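## Task

With the reel held in the right gripper (one cable end already attached to it), wrap the cable one complete turn around the reel's hub, keeping it within roughly one cable thickness of the hub along almost the whole turn. Then declare completion with the right gripper holding the reel up high and still. Only the grippers may carry its weight, and it must not drop when the other arm is withdrawn. Anything else that stays in place only because the robot holds it does not count.

## Robot and tools

Robot: two arms, named left_arm and right_arm. The names are labels, not image sides; left_arm sits on the +y side. Each gripper's fingers point along its own +z axis and close along its own y axis. end_effector_position is the point between the finger pads, about 1 cm short of the fingertips.

Frame: one shared scene frame for all positions and orientations. Its origin is on the table surface midway between the arms, +x runs out over the table, +z is up. Positions are in metres. Orientations are quaternions written w first (qw, qx, qy, qz).

Row layout (used by both execute_actions and move): one flat list of 16 numbers covering both arms, even if one arm is idle: left x, y, z, qw, qx, qy, qz, opening, then right x, y, z, qw, qx, qy, qz, opening. x, y, z and the quaternion are an absolute target pose for that gripper in the scene frame, not an offset. opening runs from -1 (closed) to +1 (fully open, 0.094 m).

execute_actions(actions): actions is a list of up to 15 actions; each action is a table of up to 15 rows, one row per 1/30 s control step. An action always lasts 15 steps (0.5 s); a short table repeats its last row. An empty list only returns the current state and images. Checks: if any target lies more than 0.6 m from that gripper's position at the action's start, measured along any of the gripper's current axes, the action is refused for both arms; a malformed action, or a first action failing this check against the latest reported state, cancels the whole call. Each step the commanded pose is clipped to within 70 mm and 16 degrees of the measured pose, then approached by damped inverse kinematics, position taking priority over orientation. After an action the arm goes only to its last clipped pose, so distant targets need further actions. To hold an orientation, resend the same quaternion in every row rather than copying the drifted reported one.

move(target, speed, blocking): target is one 16-number row as above. Each gripper follows a straight path to its pose, all paths finishing together, lasting 0.5 to 10 s (cut off at 10 s). speed is the top path speed in m/s, 0.002 to 0.5, default 0.25; turning rate is capped at twice that in rad/s. Rotations take the shorter way. Paths ignore obstacles and the other arm; the gripper can lag, wander, or overshoot speed, mainly near full arm extension. Openings are sent at the start. Faster contacts and targets deeper past a contact push harder. The result adds a move: line with the ending (done, off_target, moving, held, fault) and any limits (paced = pose clipped; held = some steps blocked, after which the arm may jump faster), plus each gripper's remaining distance. If only one arm is named, the other finished. blocking=false returns after 0.5 s while motion continues; poll with wait(0); other moves and execute_actions are refused until the end is reported or you call stop.

wait(seconds): 0 to 10; the arms keep their last commands; returns early when a running move ends.
stop(): brakes a running move (needs stopping distance); fingers continue.
zoom_image(camera, region): camera is cam_high, cam_low, cam_left_wrist or cam_right_wrist; region is [x0, y0, x1, y1] in pixels of that camera's latest 504x504 image, origin top-left, at most 504 by 504.
finished_scene(scene): ends the given scene number (1 or 2) permanently and reports success; the goal must already hold and remain so.

Results: a state line per arm with end_effector_position and end_effector_quat_wxyz (printed position may be off, more at long reach); Hand target lines showing where the controller currently drives each gripper; grip_measured on the opening scale; Joint positions whose last entry is the opening in metres; joint torques (offset, scaled, noisy, nonzero even in free air); step readings with HELD marking held-back steps (not given for move or wait); pose unreachable lines when the clearance check altered a command; FAULT, MOTOR HOT and OVER-TEMPERATURE FAULT lines. Images arrive in the order cam_high, cam_low, cam_left_wrist, cam_right_wrist; calibration (K, distortion D, T_world_to_cam) is given, accurate to a few degrees and millimetres.

Joint limits (rad, base to gripper): waist -2.618 to 3.054, shoulder 0.000 to 3.142, elbow 0.000 to 3.142, wrist pitch -1.571 to 1.571, wrist yaw -1.571 to 1.571, wrist roll -2.094 to 2.094. Elbows stop just before straight. Friction can leave a gripper up to about 31 mm off its command, and tiny commands may not move it.

Gripping: fingers go where grip_measured would equal the number you send (except near -1 and +1). To hold, command roughly 0.03 below grip_measured; smaller gaps grip more lightly. Pads push about 50 to 62 N each (less on parts under about 2 mm thick, briefly more at first contact). Readings may be off by about 1 mm.

Cautions: never let anything fall or be knocked off the table; avoid arm-to-arm collisions or pressing; avoid drops, slips, slams and hard pushes. Loose objects may occasionally get nudged by outside disturbances. For an arm meant to stay put, resend its last reported full pose and desired opening in every call. Holding loads heats motors: warning at 75 °C, a 10 s arm stop at 90 °C, and at 100 °C the arm loses hold and falls. The simulation keeps running while you compose replies, with the robot holding your last command.

Each tool is called after "Call:" as name(argument=value, ...) on one line, values as JSON.

## Session

Call:
execute_actions(actions=[])

Scene clock: 0.00 s.
left_arm: end_effector_position=(+0.3793, +0.3624, +0.4687) grip_measured=+1.000 end_effector_quat_wxyz=(+0.790, -0.142, +0.594, -0.054) | right_arm: end_effector_position=(+0.3020, -0.0844, +0.4280) grip_measured=-0.963 end_effector_quat_wxyz=(+0.467, -0.317, +0.808, +0.169)
Joint positions: left_arm=[-0.017  1.112  1.094  0.282 -0.229 -0.241  0.094] | right_arm=[ 0.647  1.446  1.986 -1.075  0.091  0.028  0.002]
Joint velocities: left_arm=[ 0.017 -0.002  0.012 -0.037  0.007 -0.022  0.   ] | right_arm=[ 0.012 -0.007  0.012  0.022  0.066 -0.022  0.001]
Joint torques (N m, as the arm reports them, + toward a larger angle): no reading
Motor temperatures (°C, as the motors report them): left_arm=[24 27 25 26 25 24] | right_arm=[25 28 27 30 23 23]
Hand target (left_arm): +0.379, +0.362, +0.469; +0.790, -0.142, +0.594, -0.054
Hand target (right_arm): +0.306, -0.080, +0.437; +0.484, -0.312, +0.798, +0.178
camera_calibration (this result's frames):
cam_left_wrist: T_world_to_cam=[[0.110483, -0.991841, -0.063593, 0.342029], [-0.0739085, 0.0556084, -0.995713, 0.524576], [0.991126, 0.11471, -0.0671617, -0.283394], [0, 0, 0, 1]] pos_world=[0.281861, 0.342575, 0.525045]
cam_right_wrist: T_world_to_cam=[[0.595625, -0.8029, 0.0241353, -0.264398], [-0.737658, -0.558624, -0.379209, 0.379768], [0.317949, 0.208063, -0.924996, 0.41546], [0, 0, 0, 1]] pos_world=[0.305526, -0.0865794, 0.534692]

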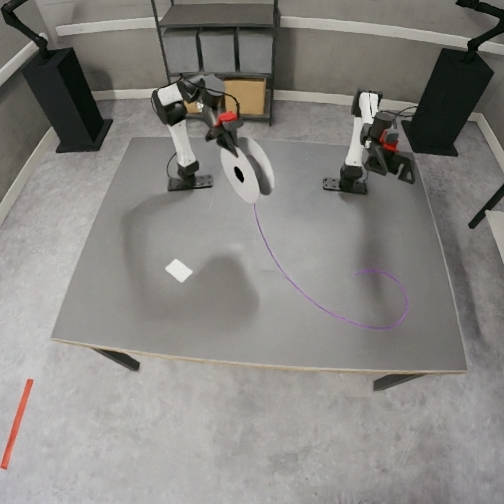

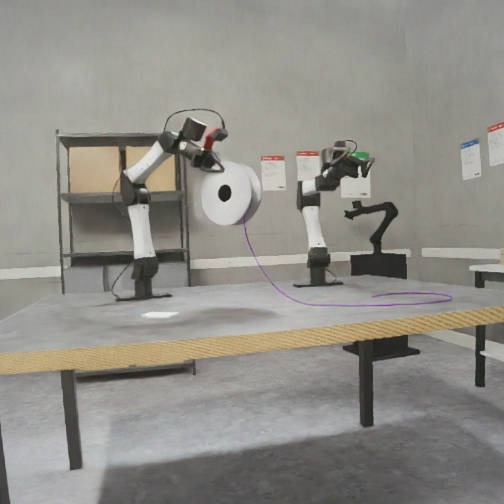

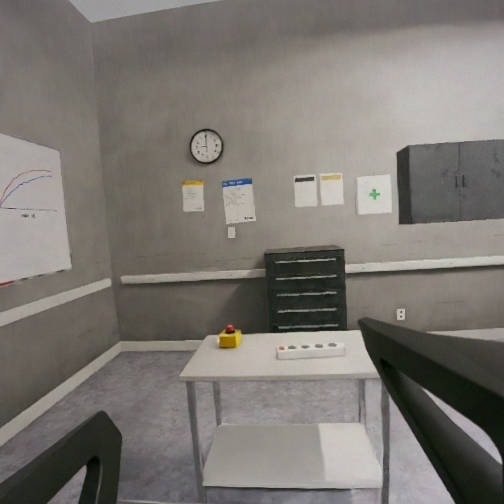

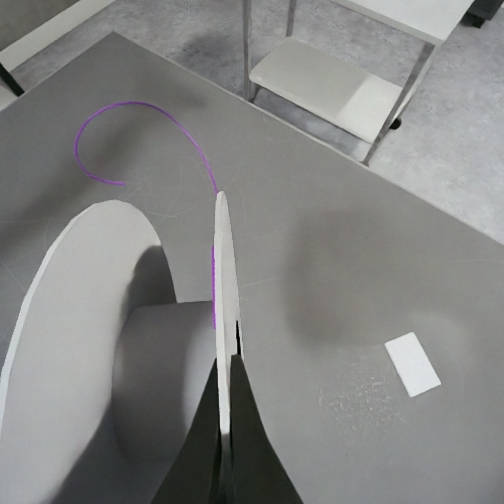

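Call:
move(target=[0.3793,0.30,0.40,0.790,-0.142,0.594,-0.054,1, 0.22,-0.14,0.47,0.55,0,0.835,0,-1], speed=0.15)

Scene clock: 5.60 s.
left_arm: end_effector_position=(+0.3773, +0.3034, +0.4175) grip_measured=+1.000 end_effector_quat_wxyz=(+0.799, -0.147, +0.580, -0.064) | right_arm: end_effector_position=(+0.2224, -0.1298, +0.4626) grip_measured=-0.963 end_effector_quat_wxyz=(+0.577, -0.049, +0.814, +0.053)
Joint positions: left_arm=[-0.274  1.139  0.867  0.597 -0.472 -0.176  0.094] | right_arm=[ 1.255  1.489  2.163 -1.562  1.133  0.87   0.002]
Joint velocities: left_arm=[ 0.012 -0.012  0.002 -0.022 -0.051 -0.037  0.   ] | right_arm=[-0.007 -0.002 -0.017 -0.007  0.037  0.081 -0.   ]
Joint torques (N m, as the arm reports them, + toward a larger angle): left_arm=[-1.33 -2.62  6.17  1.71 -0.01  0.18] | right_arm=[ 0.7  -6.11  3.28  1.27  0.85  0.2 ]
Motor temperatures (°C, as the motors report them): left_arm=[24 27 26 28 25 24] | right_arm=[25 28 27 31 23 23]
Hand target (left_arm): +0.382, +0.300, +0.400; +0.790, -0.142, +0.594, -0.054
Hand target (right_arm): +0.221, -0.141, +0.470; +0.588, -0.037, +0.806, +0.058
Off the commanded pose (left_arm): 0.018 m, 2 deg.
Off the commanded pose (right_arm): 0.013 m, 9 deg.
joint sent to its limit (right arm) — the command would take joint 4 (wrist pitch) past its lower limit, so that joint was sent only as far as its limit.
move: off_target (left_arm, right_arm)
camera_calibration (this result's frames):
cam_left_wrist: T_world_to_cam=[[0.106301, -0.993479, -0.0412154, 0.273226], [-0.0393776, 0.0372117, -0.998531, 0.470423], [0.993554, 0.107768, -0.0351652, -0.290234], [0, 0, 0, 1]] pos_world=[0.277843, 0.285217, 0.470787]
cam_right_wrist: T_world_to_cam=[[0.046501, -0.997813, -0.0469847, -0.124567], [-0.836627, -0.0132035, -0.547613, 0.479475], [0.545795, 0.0647732, -0.835411, 0.371524], [0, 0, 0, 1]] pos_world=[0.204158, -0.142028, 0.56709]

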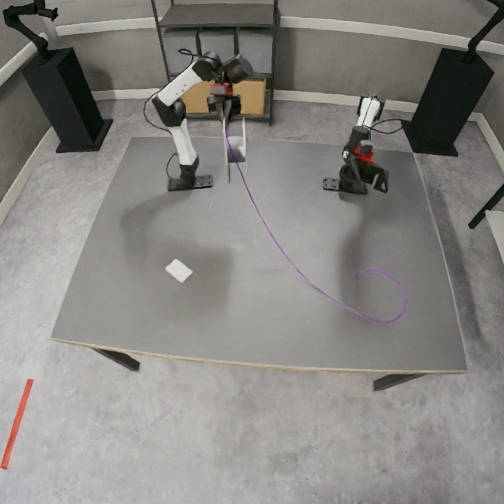

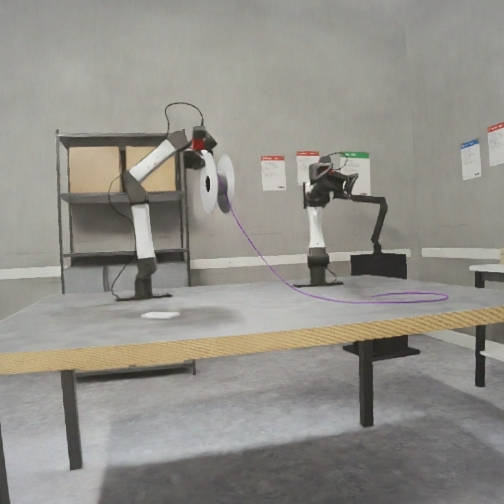

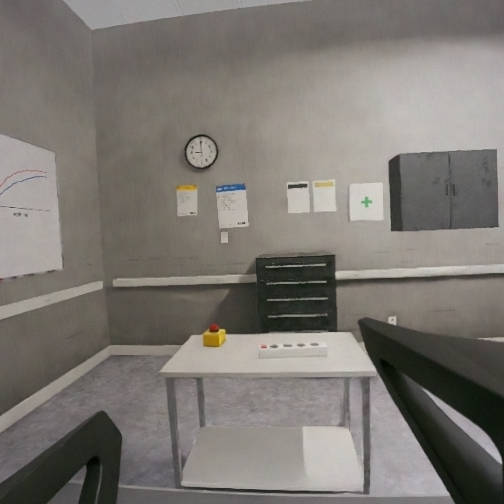

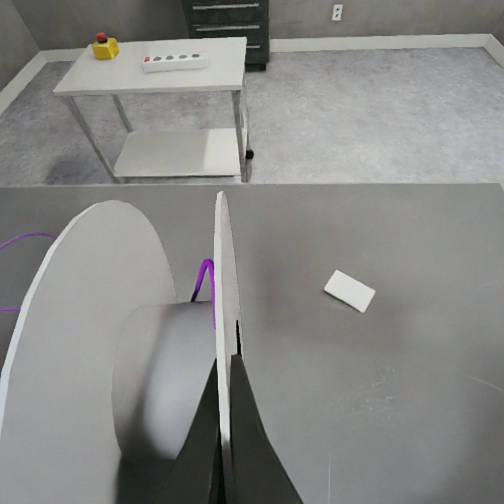

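Call:
move(target=[0.46,0.15,0.24,0,-0.522,0.853,0,1, 0.2224,-0.1298,0.4626,0.577,-0.049,0.814,0.053,-1])

Scene clock: 13.73 s.
left_arm: end_effector_position=(+0.4588, +0.1500, +0.2417) grip_measured=+1.000 end_effector_quat_wxyz=(+0.132, -0.499, +0.837, -0.179) | right_arm: end_effector_position=(+0.2211, -0.1275, +0.4601) grip_measured=-0.963 end_effector_quat_wxyz=(+0.570, -0.053, +0.818, +0.059)
Joint positions: left_arm=[-0.357  2.336  2.78  -1.566 -0.006 -1.484  0.094] | right_arm=[ 1.255  1.489  2.163 -1.562  1.112  0.871  0.002]
Joint velocities: left_arm=[-0.002 -0.007 -0.007 -0.051  0.095 -0.007  0.   ] | right_arm=[-0.017 -0.007  0.002 -0.022  0.037 -0.022  0.001]
Joint torques (N m, as the arm reports them, + toward a larger angle): left_arm=[  0.34 -12.17   7.86   0.93   0.08  -0.04] | right_arm=[-0.31 -3.8   4.33  1.28  0.72  0.03]
Motor temperatures (°C, as the motors report them): left_arm=[24 28 27 28 25 24] | right_arm=[25 29 27 32 23 23]
Hand target (left_arm): +0.459, +0.153, +0.238; +0.123, -0.507, +0.834, -0.178
Hand target (right_arm): +0.222, -0.130, +0.463; +0.577, -0.049, +0.814, +0.053
Off the commanded pose (left_arm): 0.002 m, 26 deg; orientation clipped at the last step of the last action.
Off the commanded pose (right_arm): 0.004 m, 1 deg.
joint sent to its limit (left arm) — the command would take joint 4 (wrist pitch) past its lower limit, so that joint was sent only as far as its limit.
move: off_target (left_arm); limits=paced
camera_calibration (this result's frames):
cam_left_wrist: T_world_to_cam=[[0.551802, -0.700445, 0.45265, -0.262844], [-0.811199, -0.576775, 0.096369, 0.485388], [0.193576, -0.420366, -0.886465, 0.291141], [0, 0, 0, 1]] pos_world=[0.482425, 0.218238, 0.330287]
cam_right_wrist: T_world_to_cam=[[0.0584043, -0.996967, -0.05144, -0.12286], [-0.845243, -0.0219672, -0.53393, 0.471551], [0.53118, 0.0746631, -0.843963, 0.378396], [0, 0, 0, 1]] pos_world=[0.204755, -0.140381, 0.564807]

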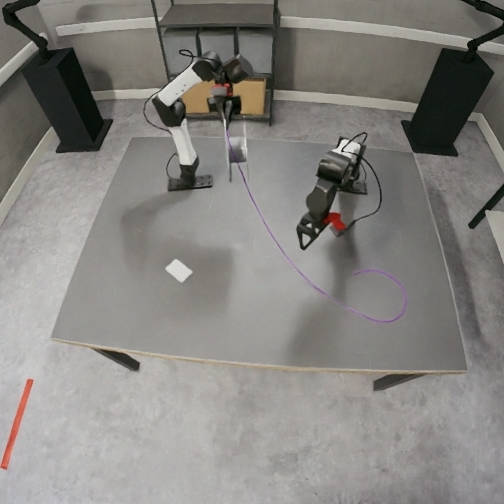

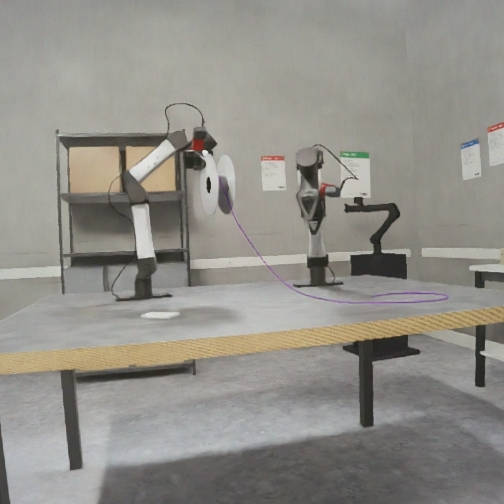

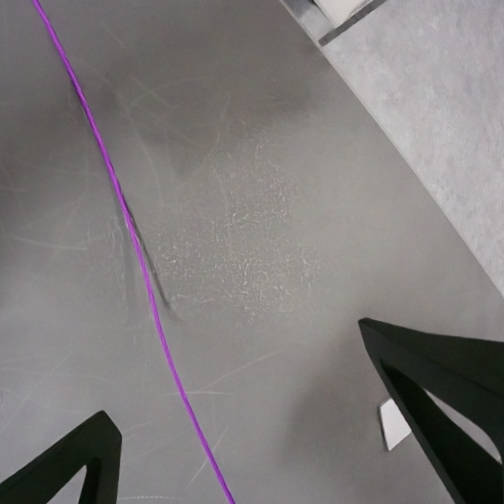

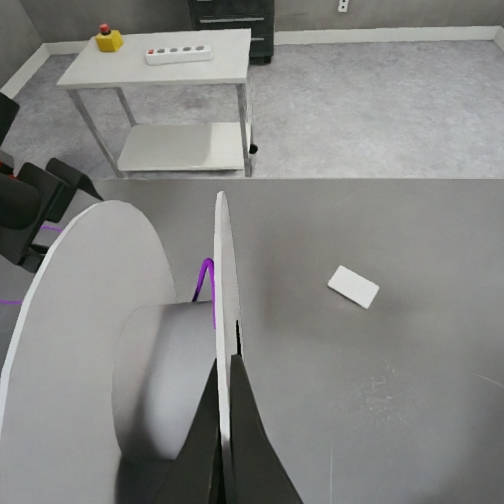

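Call:
move(target=[0.46,0.15,0.05,0,-0.522,0.853,0,1, 0.2224,-0.1298,0.4626,0.577,-0.049,0.814,0.053,-1], speed=0.15)

Scene clock: 18.77 s.
left_arm: end_effector_position=(+0.4617, +0.1482, +0.0499) grip_measured=+1.000 end_effector_quat_wxyz=(+0.010, -0.519, +0.855, -0.012) | right_arm: end_effector_position=(+0.2204, -0.1263, +0.4587) grip_measured=-0.963 end_effector_quat_wxyz=(+0.566, -0.055, +0.820, +0.062)
Joint positions: left_arm=[-0.356  2.689  2.717 -1.568 -0.002 -1.501  0.094] | right_arm=[ 1.255  1.489  2.163 -1.562  1.1    0.871  0.002]
Joint velocities: left_arm=[ 0.002 -0.022  0.002 -0.051 -0.022  0.007  0.   ] | right_arm=[ 0.007 -0.002 -0.002  0.081 -0.051 -0.007 -0.001]
Joint torques (N m, as the arm reports them, + toward a larger angle): left_arm=[ -0.24 -15.19   8.74   0.23   0.01  -0.06] | right_arm=[-0.27 -3.8   4.34  1.29  0.83  0.03]
Motor temperatures (°C, as the motors report them): left_arm=[24 30 27 28 25 24] | right_arm=[25 29 28 32 23 23]
Hand target (left_arm): +0.462, +0.149, +0.050; +0.007, -0.525, +0.851, -0.012
Hand target (right_arm): +0.222, -0.130, +0.463; +0.577, -0.049, +0.814, +0.053
Off the commanded pose (left_arm): 0.002 m, 2 deg.
Off the commanded pose (right_arm): 0.006 m, 2 deg.
joint sent to its limit (left arm) — the command would take joint 4 (wrist pitch) past its lower limit, so that joint was sent only as far as its limit.
joint sent to its limit (right arm) — the command would take joint 4 (wrist pitch) past its lower limit, so that joint was sent only as far as its limit.
move: done
camera_calibration (this result's frames):
cam_left_wrist: T_world_to_cam=[[0.671325, -0.734719, 0.0975246, -0.211255], [-0.723651, -0.621329, 0.300466, 0.461122], [-0.160163, -0.272284, -0.948793, 0.264327], [0, 0, 0, 1]] pos_world=[0.517848, 0.203268, 0.132843]
cam_right_wrist: T_world_to_cam=[[0.06515, -0.996458, -0.0531728, -0.1223], [-0.849726, -0.027461, -0.526509, 0.467128], [0.523184, 0.0794844, -0.848505, 0.381994], [0, 0, 0, 1]] pos_world=[0.205045, -0.139401, 0.563568]

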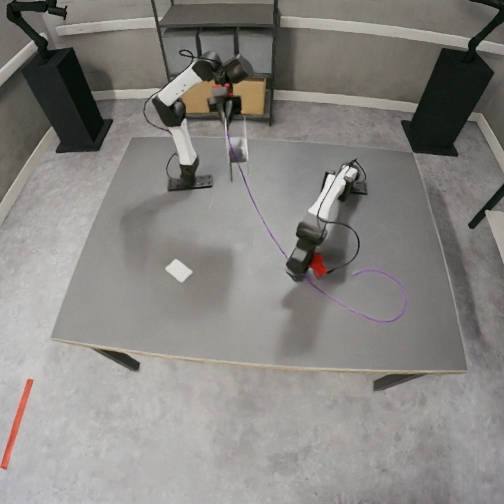

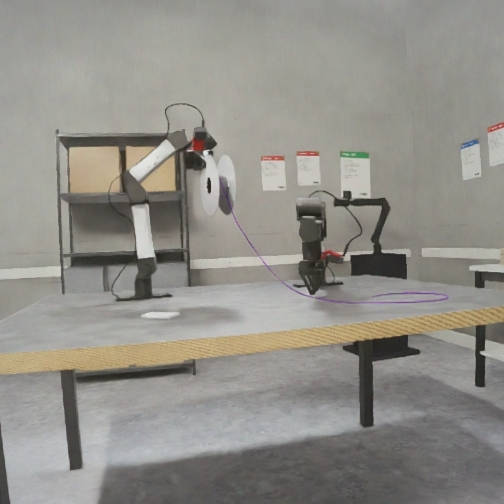

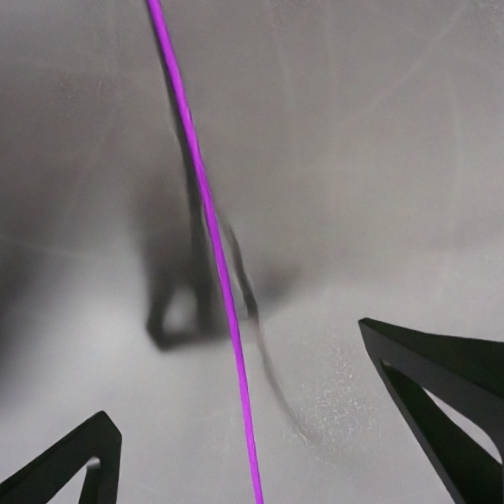

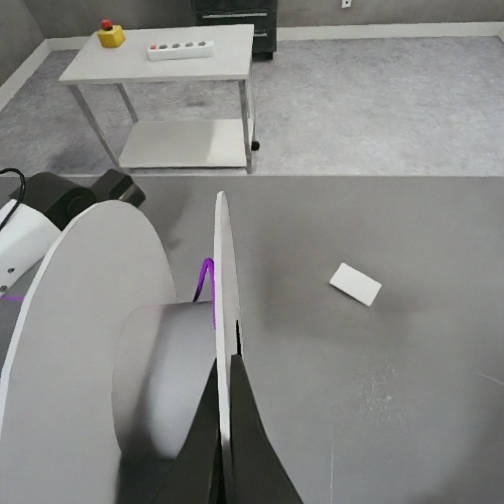

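Call:
move(target=[0.46,0.15,0.012,0,-0.522,0.853,0,1, 0.2224,-0.1298,0.4626,0.577,-0.049,0.814,0.053,-1], speed=0.1)

Call:
move(target=[0.46,0.15,0.012,0,-0.522,0.853,0,-1, 0.2224,-0.1298,0.4626,0.577,-0.049,0.814,0.053,-1])

Call:
move(target=[0.12,0.03,0.15,0.5,0.5,0.5,-0.5,-1, 0.2224,-0.1298,0.4626,0.577,-0.049,0.814,0.053,-1], speed=0.2)

Call:
move(target=[0.05,-0.02,0.36,0.5,0.5,0.5,-0.5,-1, 0.2224,-0.1298,0.4626,0.577,-0.049,0.814,0.053,-1], speed=0.15)

Scene clock: 25.40 s.
left_arm: end_effector_position=(+0.4635, +0.1474, +0.0212) grip_measured=+1.000 end_effector_quat_wxyz=(+0.006, -0.519, +0.855, -0.007) | right_arm: end_effector_position=(+0.2204, -0.1263, +0.4587) grip_measured=-0.963 end_effector_quat_wxyz=(+0.566, -0.055, +0.820, +0.062)
Joint positions: left_arm=[-0.356  2.681  2.585 -1.458 -0.002 -1.501  0.094] | right_arm=[ 1.255  1.489  2.163 -1.562  1.1    0.871  0.002]
Joint velocities: left_arm=[ 0.002 -0.007 -0.002 -0.051 -0.022  0.007  0.   ] | right_arm=[ 0.002 -0.007 -0.012  0.007  0.007  0.022 -0.   ]
Joint torques (N m, as the arm reports them, + toward a larger angle): left_arm=[ -0.32 -16.41   4.28   0.45  -0.02   0.01] | right_arm=[-0.27 -3.79  4.35  1.29  0.85  0.04]
Motor temperatures (°C, as the motors report them): left_arm=[24 34 28 28 25 24] | right_arm=[25 29 28 32 23 23]
Hand target (left_arm): +0.461, +0.150, +0.012; -0.000, -0.522, +0.853, +0.001
Hand target (right_arm): +0.222, -0.130, +0.463; +0.577, -0.049, +0.814, +0.053
Off the commanded pose (left_arm): 0.010 m, 1 deg.
Off the commanded pose (right_arm): 0.006 m, 2 deg.
joint sent to its limit (right arm) — the command would take joint 4 (wrist pitch) past its lower limit, so that joint was sent only as far as its limit.
move: done
camera_calibration (this result's frames):
cam_left_wrist: T_world_to_cam=[[0.672756, -0.734961, 0.0850438, -0.210675], [-0.719591, -0.623261, 0.30616, 0.468873], [-0.172011, -0.267168, -0.948174, 0.241916], [0, 0, 0, 1]] pos_world=[0.520742, 0.202025, 0.103745]
cam_right_wrist: T_world_to_cam=[[0.06515, -0.996458, -0.0531728, -0.1223], [-0.849726, -0.027461, -0.526509, 0.467128], [0.523184, 0.0794844, -0.848505, 0.381994], [0, 0, 0, 1]] pos_world=[0.205045, -0.139401, 0.563568]

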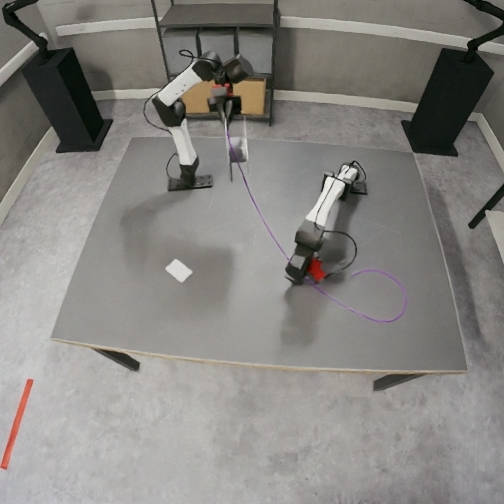

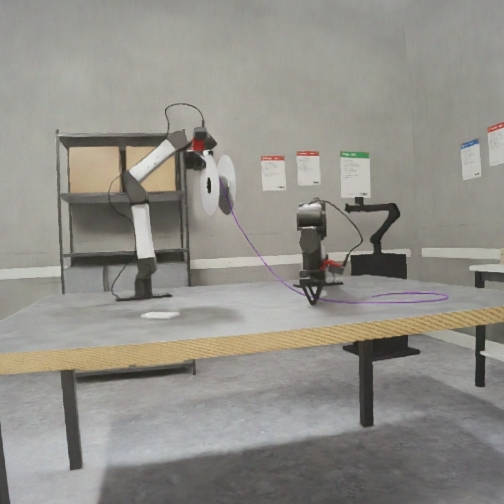

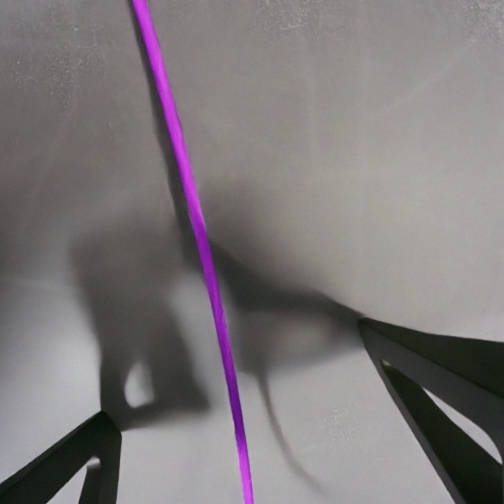

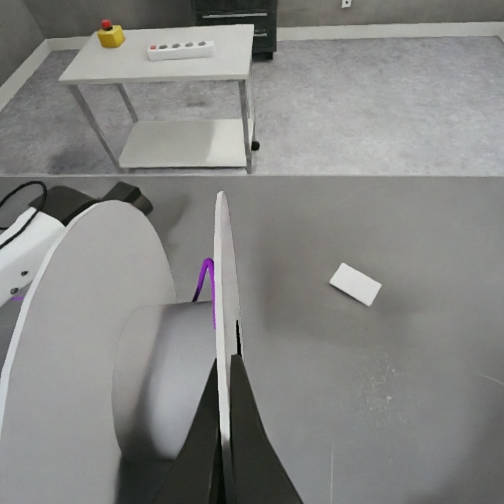

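Scene clock: 26.10 s.
left_arm: end_effector_position=(+0.4630, +0.1476, +0.0202) grip_measured=-0.962 end_effector_quat_wxyz=(+0.005, -0.519, +0.855, -0.006) | right_arm: end_effector_position=(+0.2203, -0.1262, +0.4586) grip_measured=-0.963 end_effector_quat_wxyz=(+0.566, -0.055, +0.820, +0.062)
Joint positions: left_arm=[-0.356  2.675  2.569 -1.448 -0.002 -1.501  0.002] | right_arm=[ 1.255  1.489  2.163 -1.562  1.1    0.871  0.002]
Joint velocities: left_arm=[ 0.007 -0.022 -0.002 -0.022 -0.037  0.037 -0.   ] | right_arm=[ 0.002 -0.007 -0.007 -0.007 -0.022 -0.066  0.001]
Joint torques (N m, as the arm reports them, + toward a larger angle): left_arm=[ -0.33 -16.65   4.37   0.41  -0.01   0.01] | right_arm=[-0.26 -3.83  4.35  1.29  0.83  0.02]
Motor temperatures (°C, as the motors report them): left_arm=[24 34 28 28 25 24] | right_arm=[25 29 28 32 23 23]
Hand target (left_arm): +0.460, +0.150, +0.012; -0.000, -0.522, +0.853, +0.000
Hand target (right_arm): +0.222, -0.130, +0.463; +0.577, -0.049, +0.814, +0.053
Off the commanded pose (left_arm): 0.009 m, 1 deg.
Off the commanded pose (right_arm): 0.006 m, 2 deg.
joint sent to its limit (right arm) — the command would take joint 4 (wrist pitch) past its lower limit, so that joint was sent only as far as its limit.
move: done
camera_calibration (this result's frames):
cam_left_wrist: T_world_to_cam=[[0.672815, -0.734986, 0.0843497, -0.210085], [-0.719377, -0.623354, 0.306474, 0.468868], [-0.172675, -0.26688, -0.948134, 0.241165], [0, 0, 0, 1]] pos_world=[0.520285, 0.202223, 0.102682]
cam_right_wrist: T_world_to_cam=[[0.065599, -0.996422, -0.0532904, -0.122261], [-0.850021, -0.0278287, -0.526013, 0.466832], [0.522648, 0.0798039, -0.848805, 0.382232], [0, 0, 0, 1]] pos_world=[0.205064, -0.139336, 0.563485]

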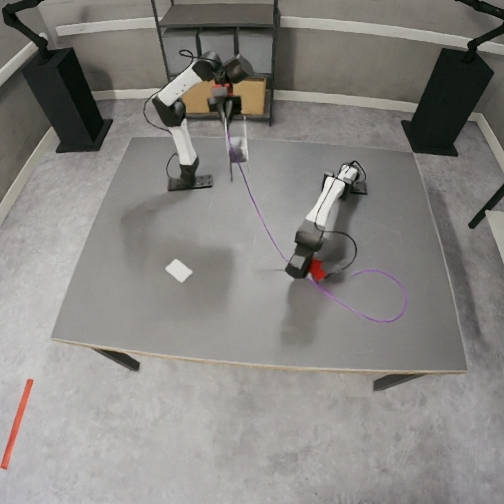

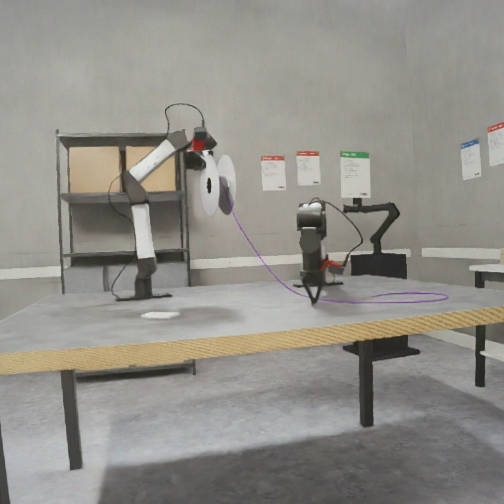

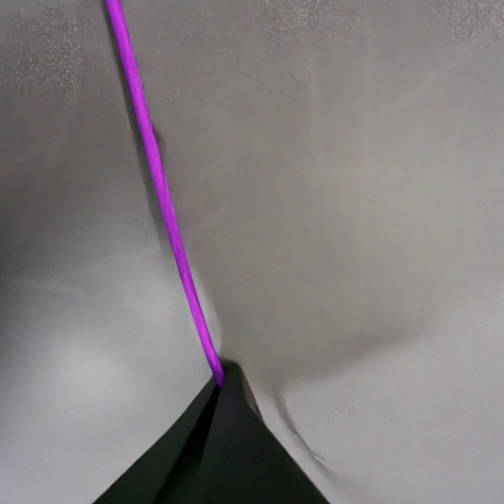

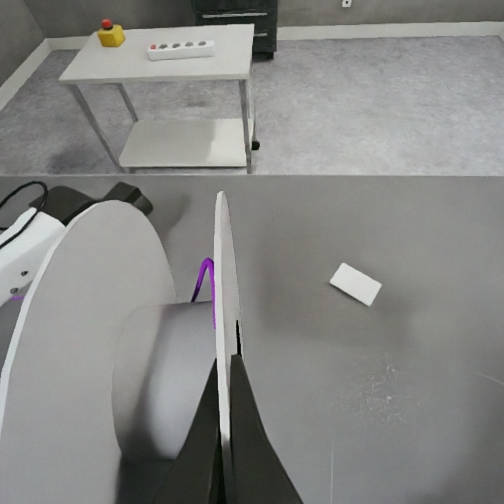

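Scene clock: 33.60 s.
left_arm: end_effector_position=(+0.1298, +0.0232, +0.1551) grip_measured=-0.963 end_effector_quat_wxyz=(+0.504, +0.499, +0.500, -0.496) | right_arm: end_effector_position=(+0.2204, -0.1263, +0.4587) grip_measured=-0.963 end_effector_quat_wxyz=(+0.566, -0.055, +0.820, +0.062)
Joint positions: left_arm=[-0.809  1.54   0.218  1.324  0.7    0.006  0.002] | right_arm=[ 1.255  1.489  2.163 -1.562  1.1    0.871  0.002]
Joint velocities: left_arm=[-0.012 -0.002 -0.012 -0.095  0.095 -0.051  0.   ] | right_arm=[-0.007 -0.007 -0.002  0.037 -0.051 -0.007  0.   ]
Joint torques (N m, as the arm reports them, + toward a larger angle): left_arm=[-1.37 -3.31  3.9   1.82  0.16  0.15] | right_arm=[-0.25 -3.82  4.3   1.29  0.85  0.03]
Motor temperatures (°C, as the motors report them): left_arm=[24 34 28 29 25 24] | right_arm=[25 29 28 32 24 23]
Hand target (left_arm): +0.123, +0.024, +0.147; +0.494, +0.508, +0.498, -0.499
Hand target (right_arm): +0.222, -0.130, +0.463; +0.577, -0.049, +0.814, +0.053
Off the commanded pose (left_arm): 0.013 m, 1 deg.
Off the commanded pose (right_arm): 0.006 m, 2 deg.
joint sent to its limit (right arm) — the command would take joint 4 (wrist pitch) past its lower limit, so that joint was sent only as far as its limit.
move: off_target (left_arm)
camera_calibration (this result's frames):
cam_left_wrist: T_world_to_cam=[[-0.935078, 0.0616369, -0.349042, 0.168764], [0.349983, 0.316284, -0.881746, 0.133976], [0.0560482, -0.94666, -0.317322, 0.166584], [0, 0, 0, 1]] pos_world=[0.101581, 0.104921, 0.229899]
cam_right_wrist: T_world_to_cam=[[0.06515, -0.996458, -0.0531728, -0.1223], [-0.849726, -0.027461, -0.526509, 0.467128], [0.523184, 0.0794844, -0.848505, 0.381994], [0, 0, 0, 1]] pos_world=[0.205045, -0.139401, 0.563568]

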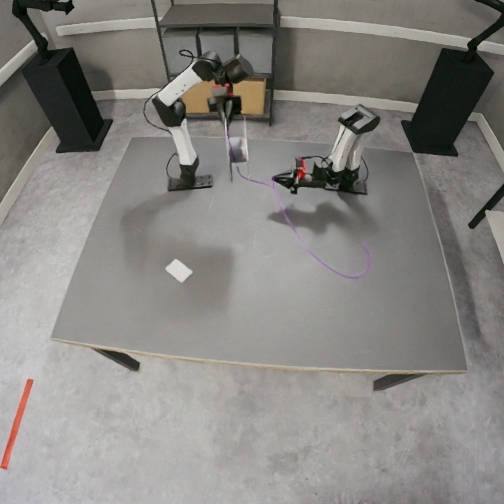

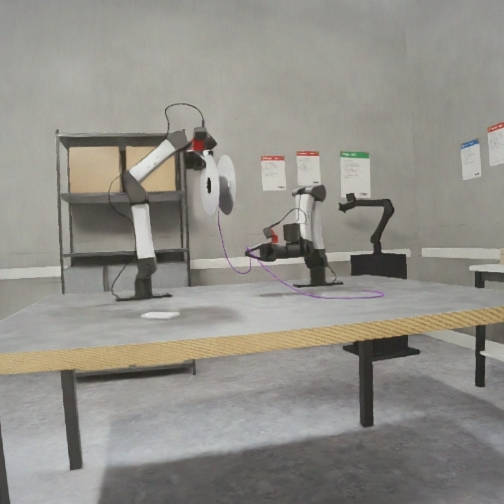

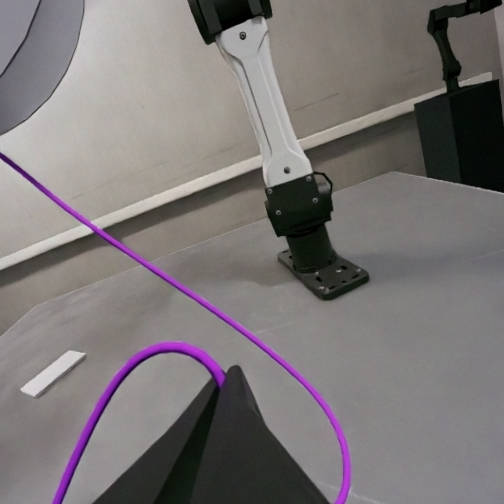

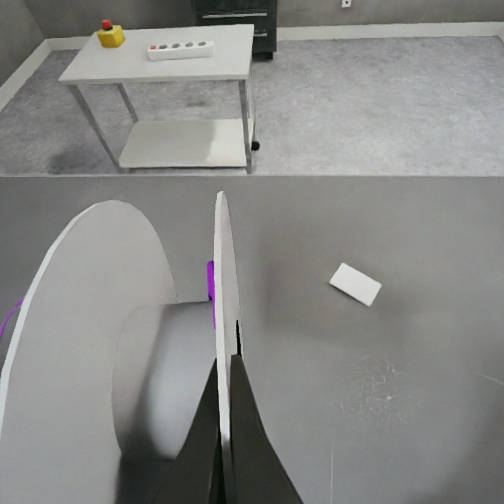

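Scene clock: 35.80 s.
left_arm: end_effector_position=(+0.0493, -0.0151, +0.3611) grip_measured=-0.963 end_effector_quat_wxyz=(+0.503, +0.497, +0.496, -0.503) | right_arm: end_effector_position=(+0.2204, -0.1264, +0.4588) grip_measured=-0.963 end_effector_quat_wxyz=(+0.566, -0.055, +0.820, +0.061)
Joint positions: left_arm=[-1.244  0.993  0.846  0.161  0.274 -0.003  0.002] | right_arm=[ 1.255  1.489  2.163 -1.562  1.101  0.871  0.002]
Joint velocities: left_arm=[ 0.002 -0.017 -0.017 -0.037 -0.022  0.022  0.001] | right_arm=[ 0.002 -0.022 -0.002  0.022 -0.081 -0.037  0.001]
Joint torques (N m, as the arm reports them, + toward a larger angle): left_arm=[-1.42 -2.19  9.86  1.7  -0.09  0.04] | right_arm=[-0.24 -3.8   4.34  1.29  0.83  0.02]
Motor temperatures (°C, as the motors report them): left_arm=[24 34 29 29 25 24] | right_arm=[25 29 28 32 24 23]
Hand target (left_arm): +0.048, -0.017, +0.363; +0.500, +0.499, +0.500, -0.501
Hand target (right_arm): +0.222, -0.130, +0.463; +0.577, -0.049, +0.814, +0.053
Off the commanded pose (left_arm): 0.005 m, 1 deg.
Off the commanded pose (right_arm): 0.005 m, 2 deg.
joint sent to its limit (right arm) — the command would take joint 4 (wrist pitch) past its lower limit, so that joint was sent only as far as its limit.
move: done
camera_calibration (this result's frames):
cam_left_wrist: T_world_to_cam=[[-0.93681, 0.067154, -0.343333, 0.165837], [0.347006, 0.303012, -0.887565, 0.357943], [0.0444304, -0.950618, -0.307167, 0.197074], [0, 0, 0, 1]] pos_world=[0.0223937, 0.0677449, 0.435169]
cam_right_wrist: T_world_to_cam=[[0.0647009, -0.996493, -0.0530555, -0.122338], [-0.84943, -0.0270934, -0.527005, 0.467424], [0.523719, 0.0791646, -0.848205, 0.381756], [0, 0, 0, 1]] pos_world=[0.205026, -0.139467, 0.563651]

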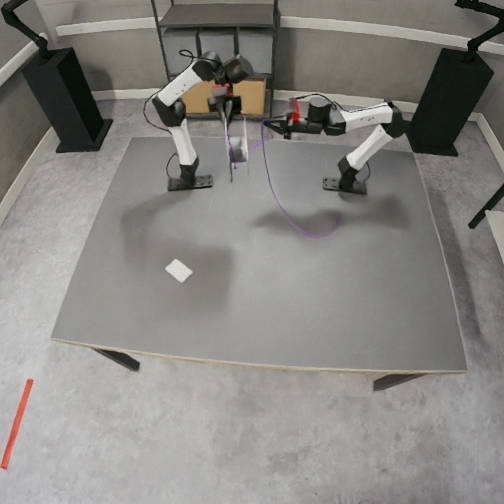

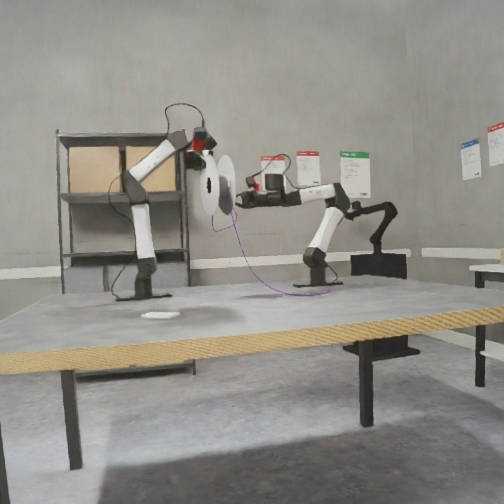

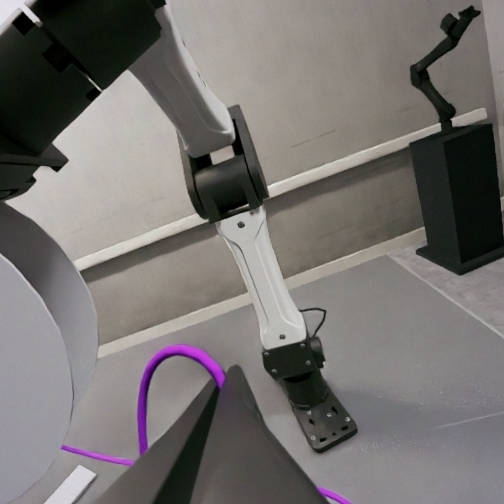

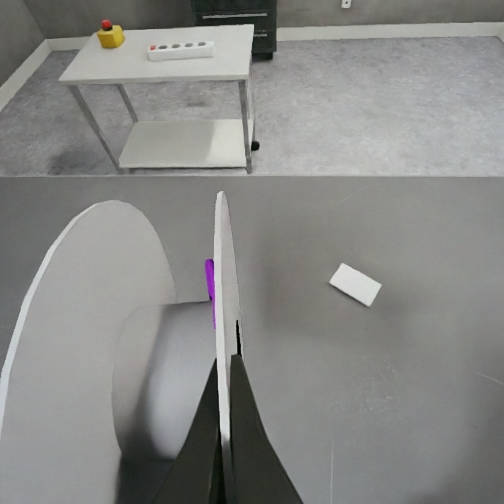

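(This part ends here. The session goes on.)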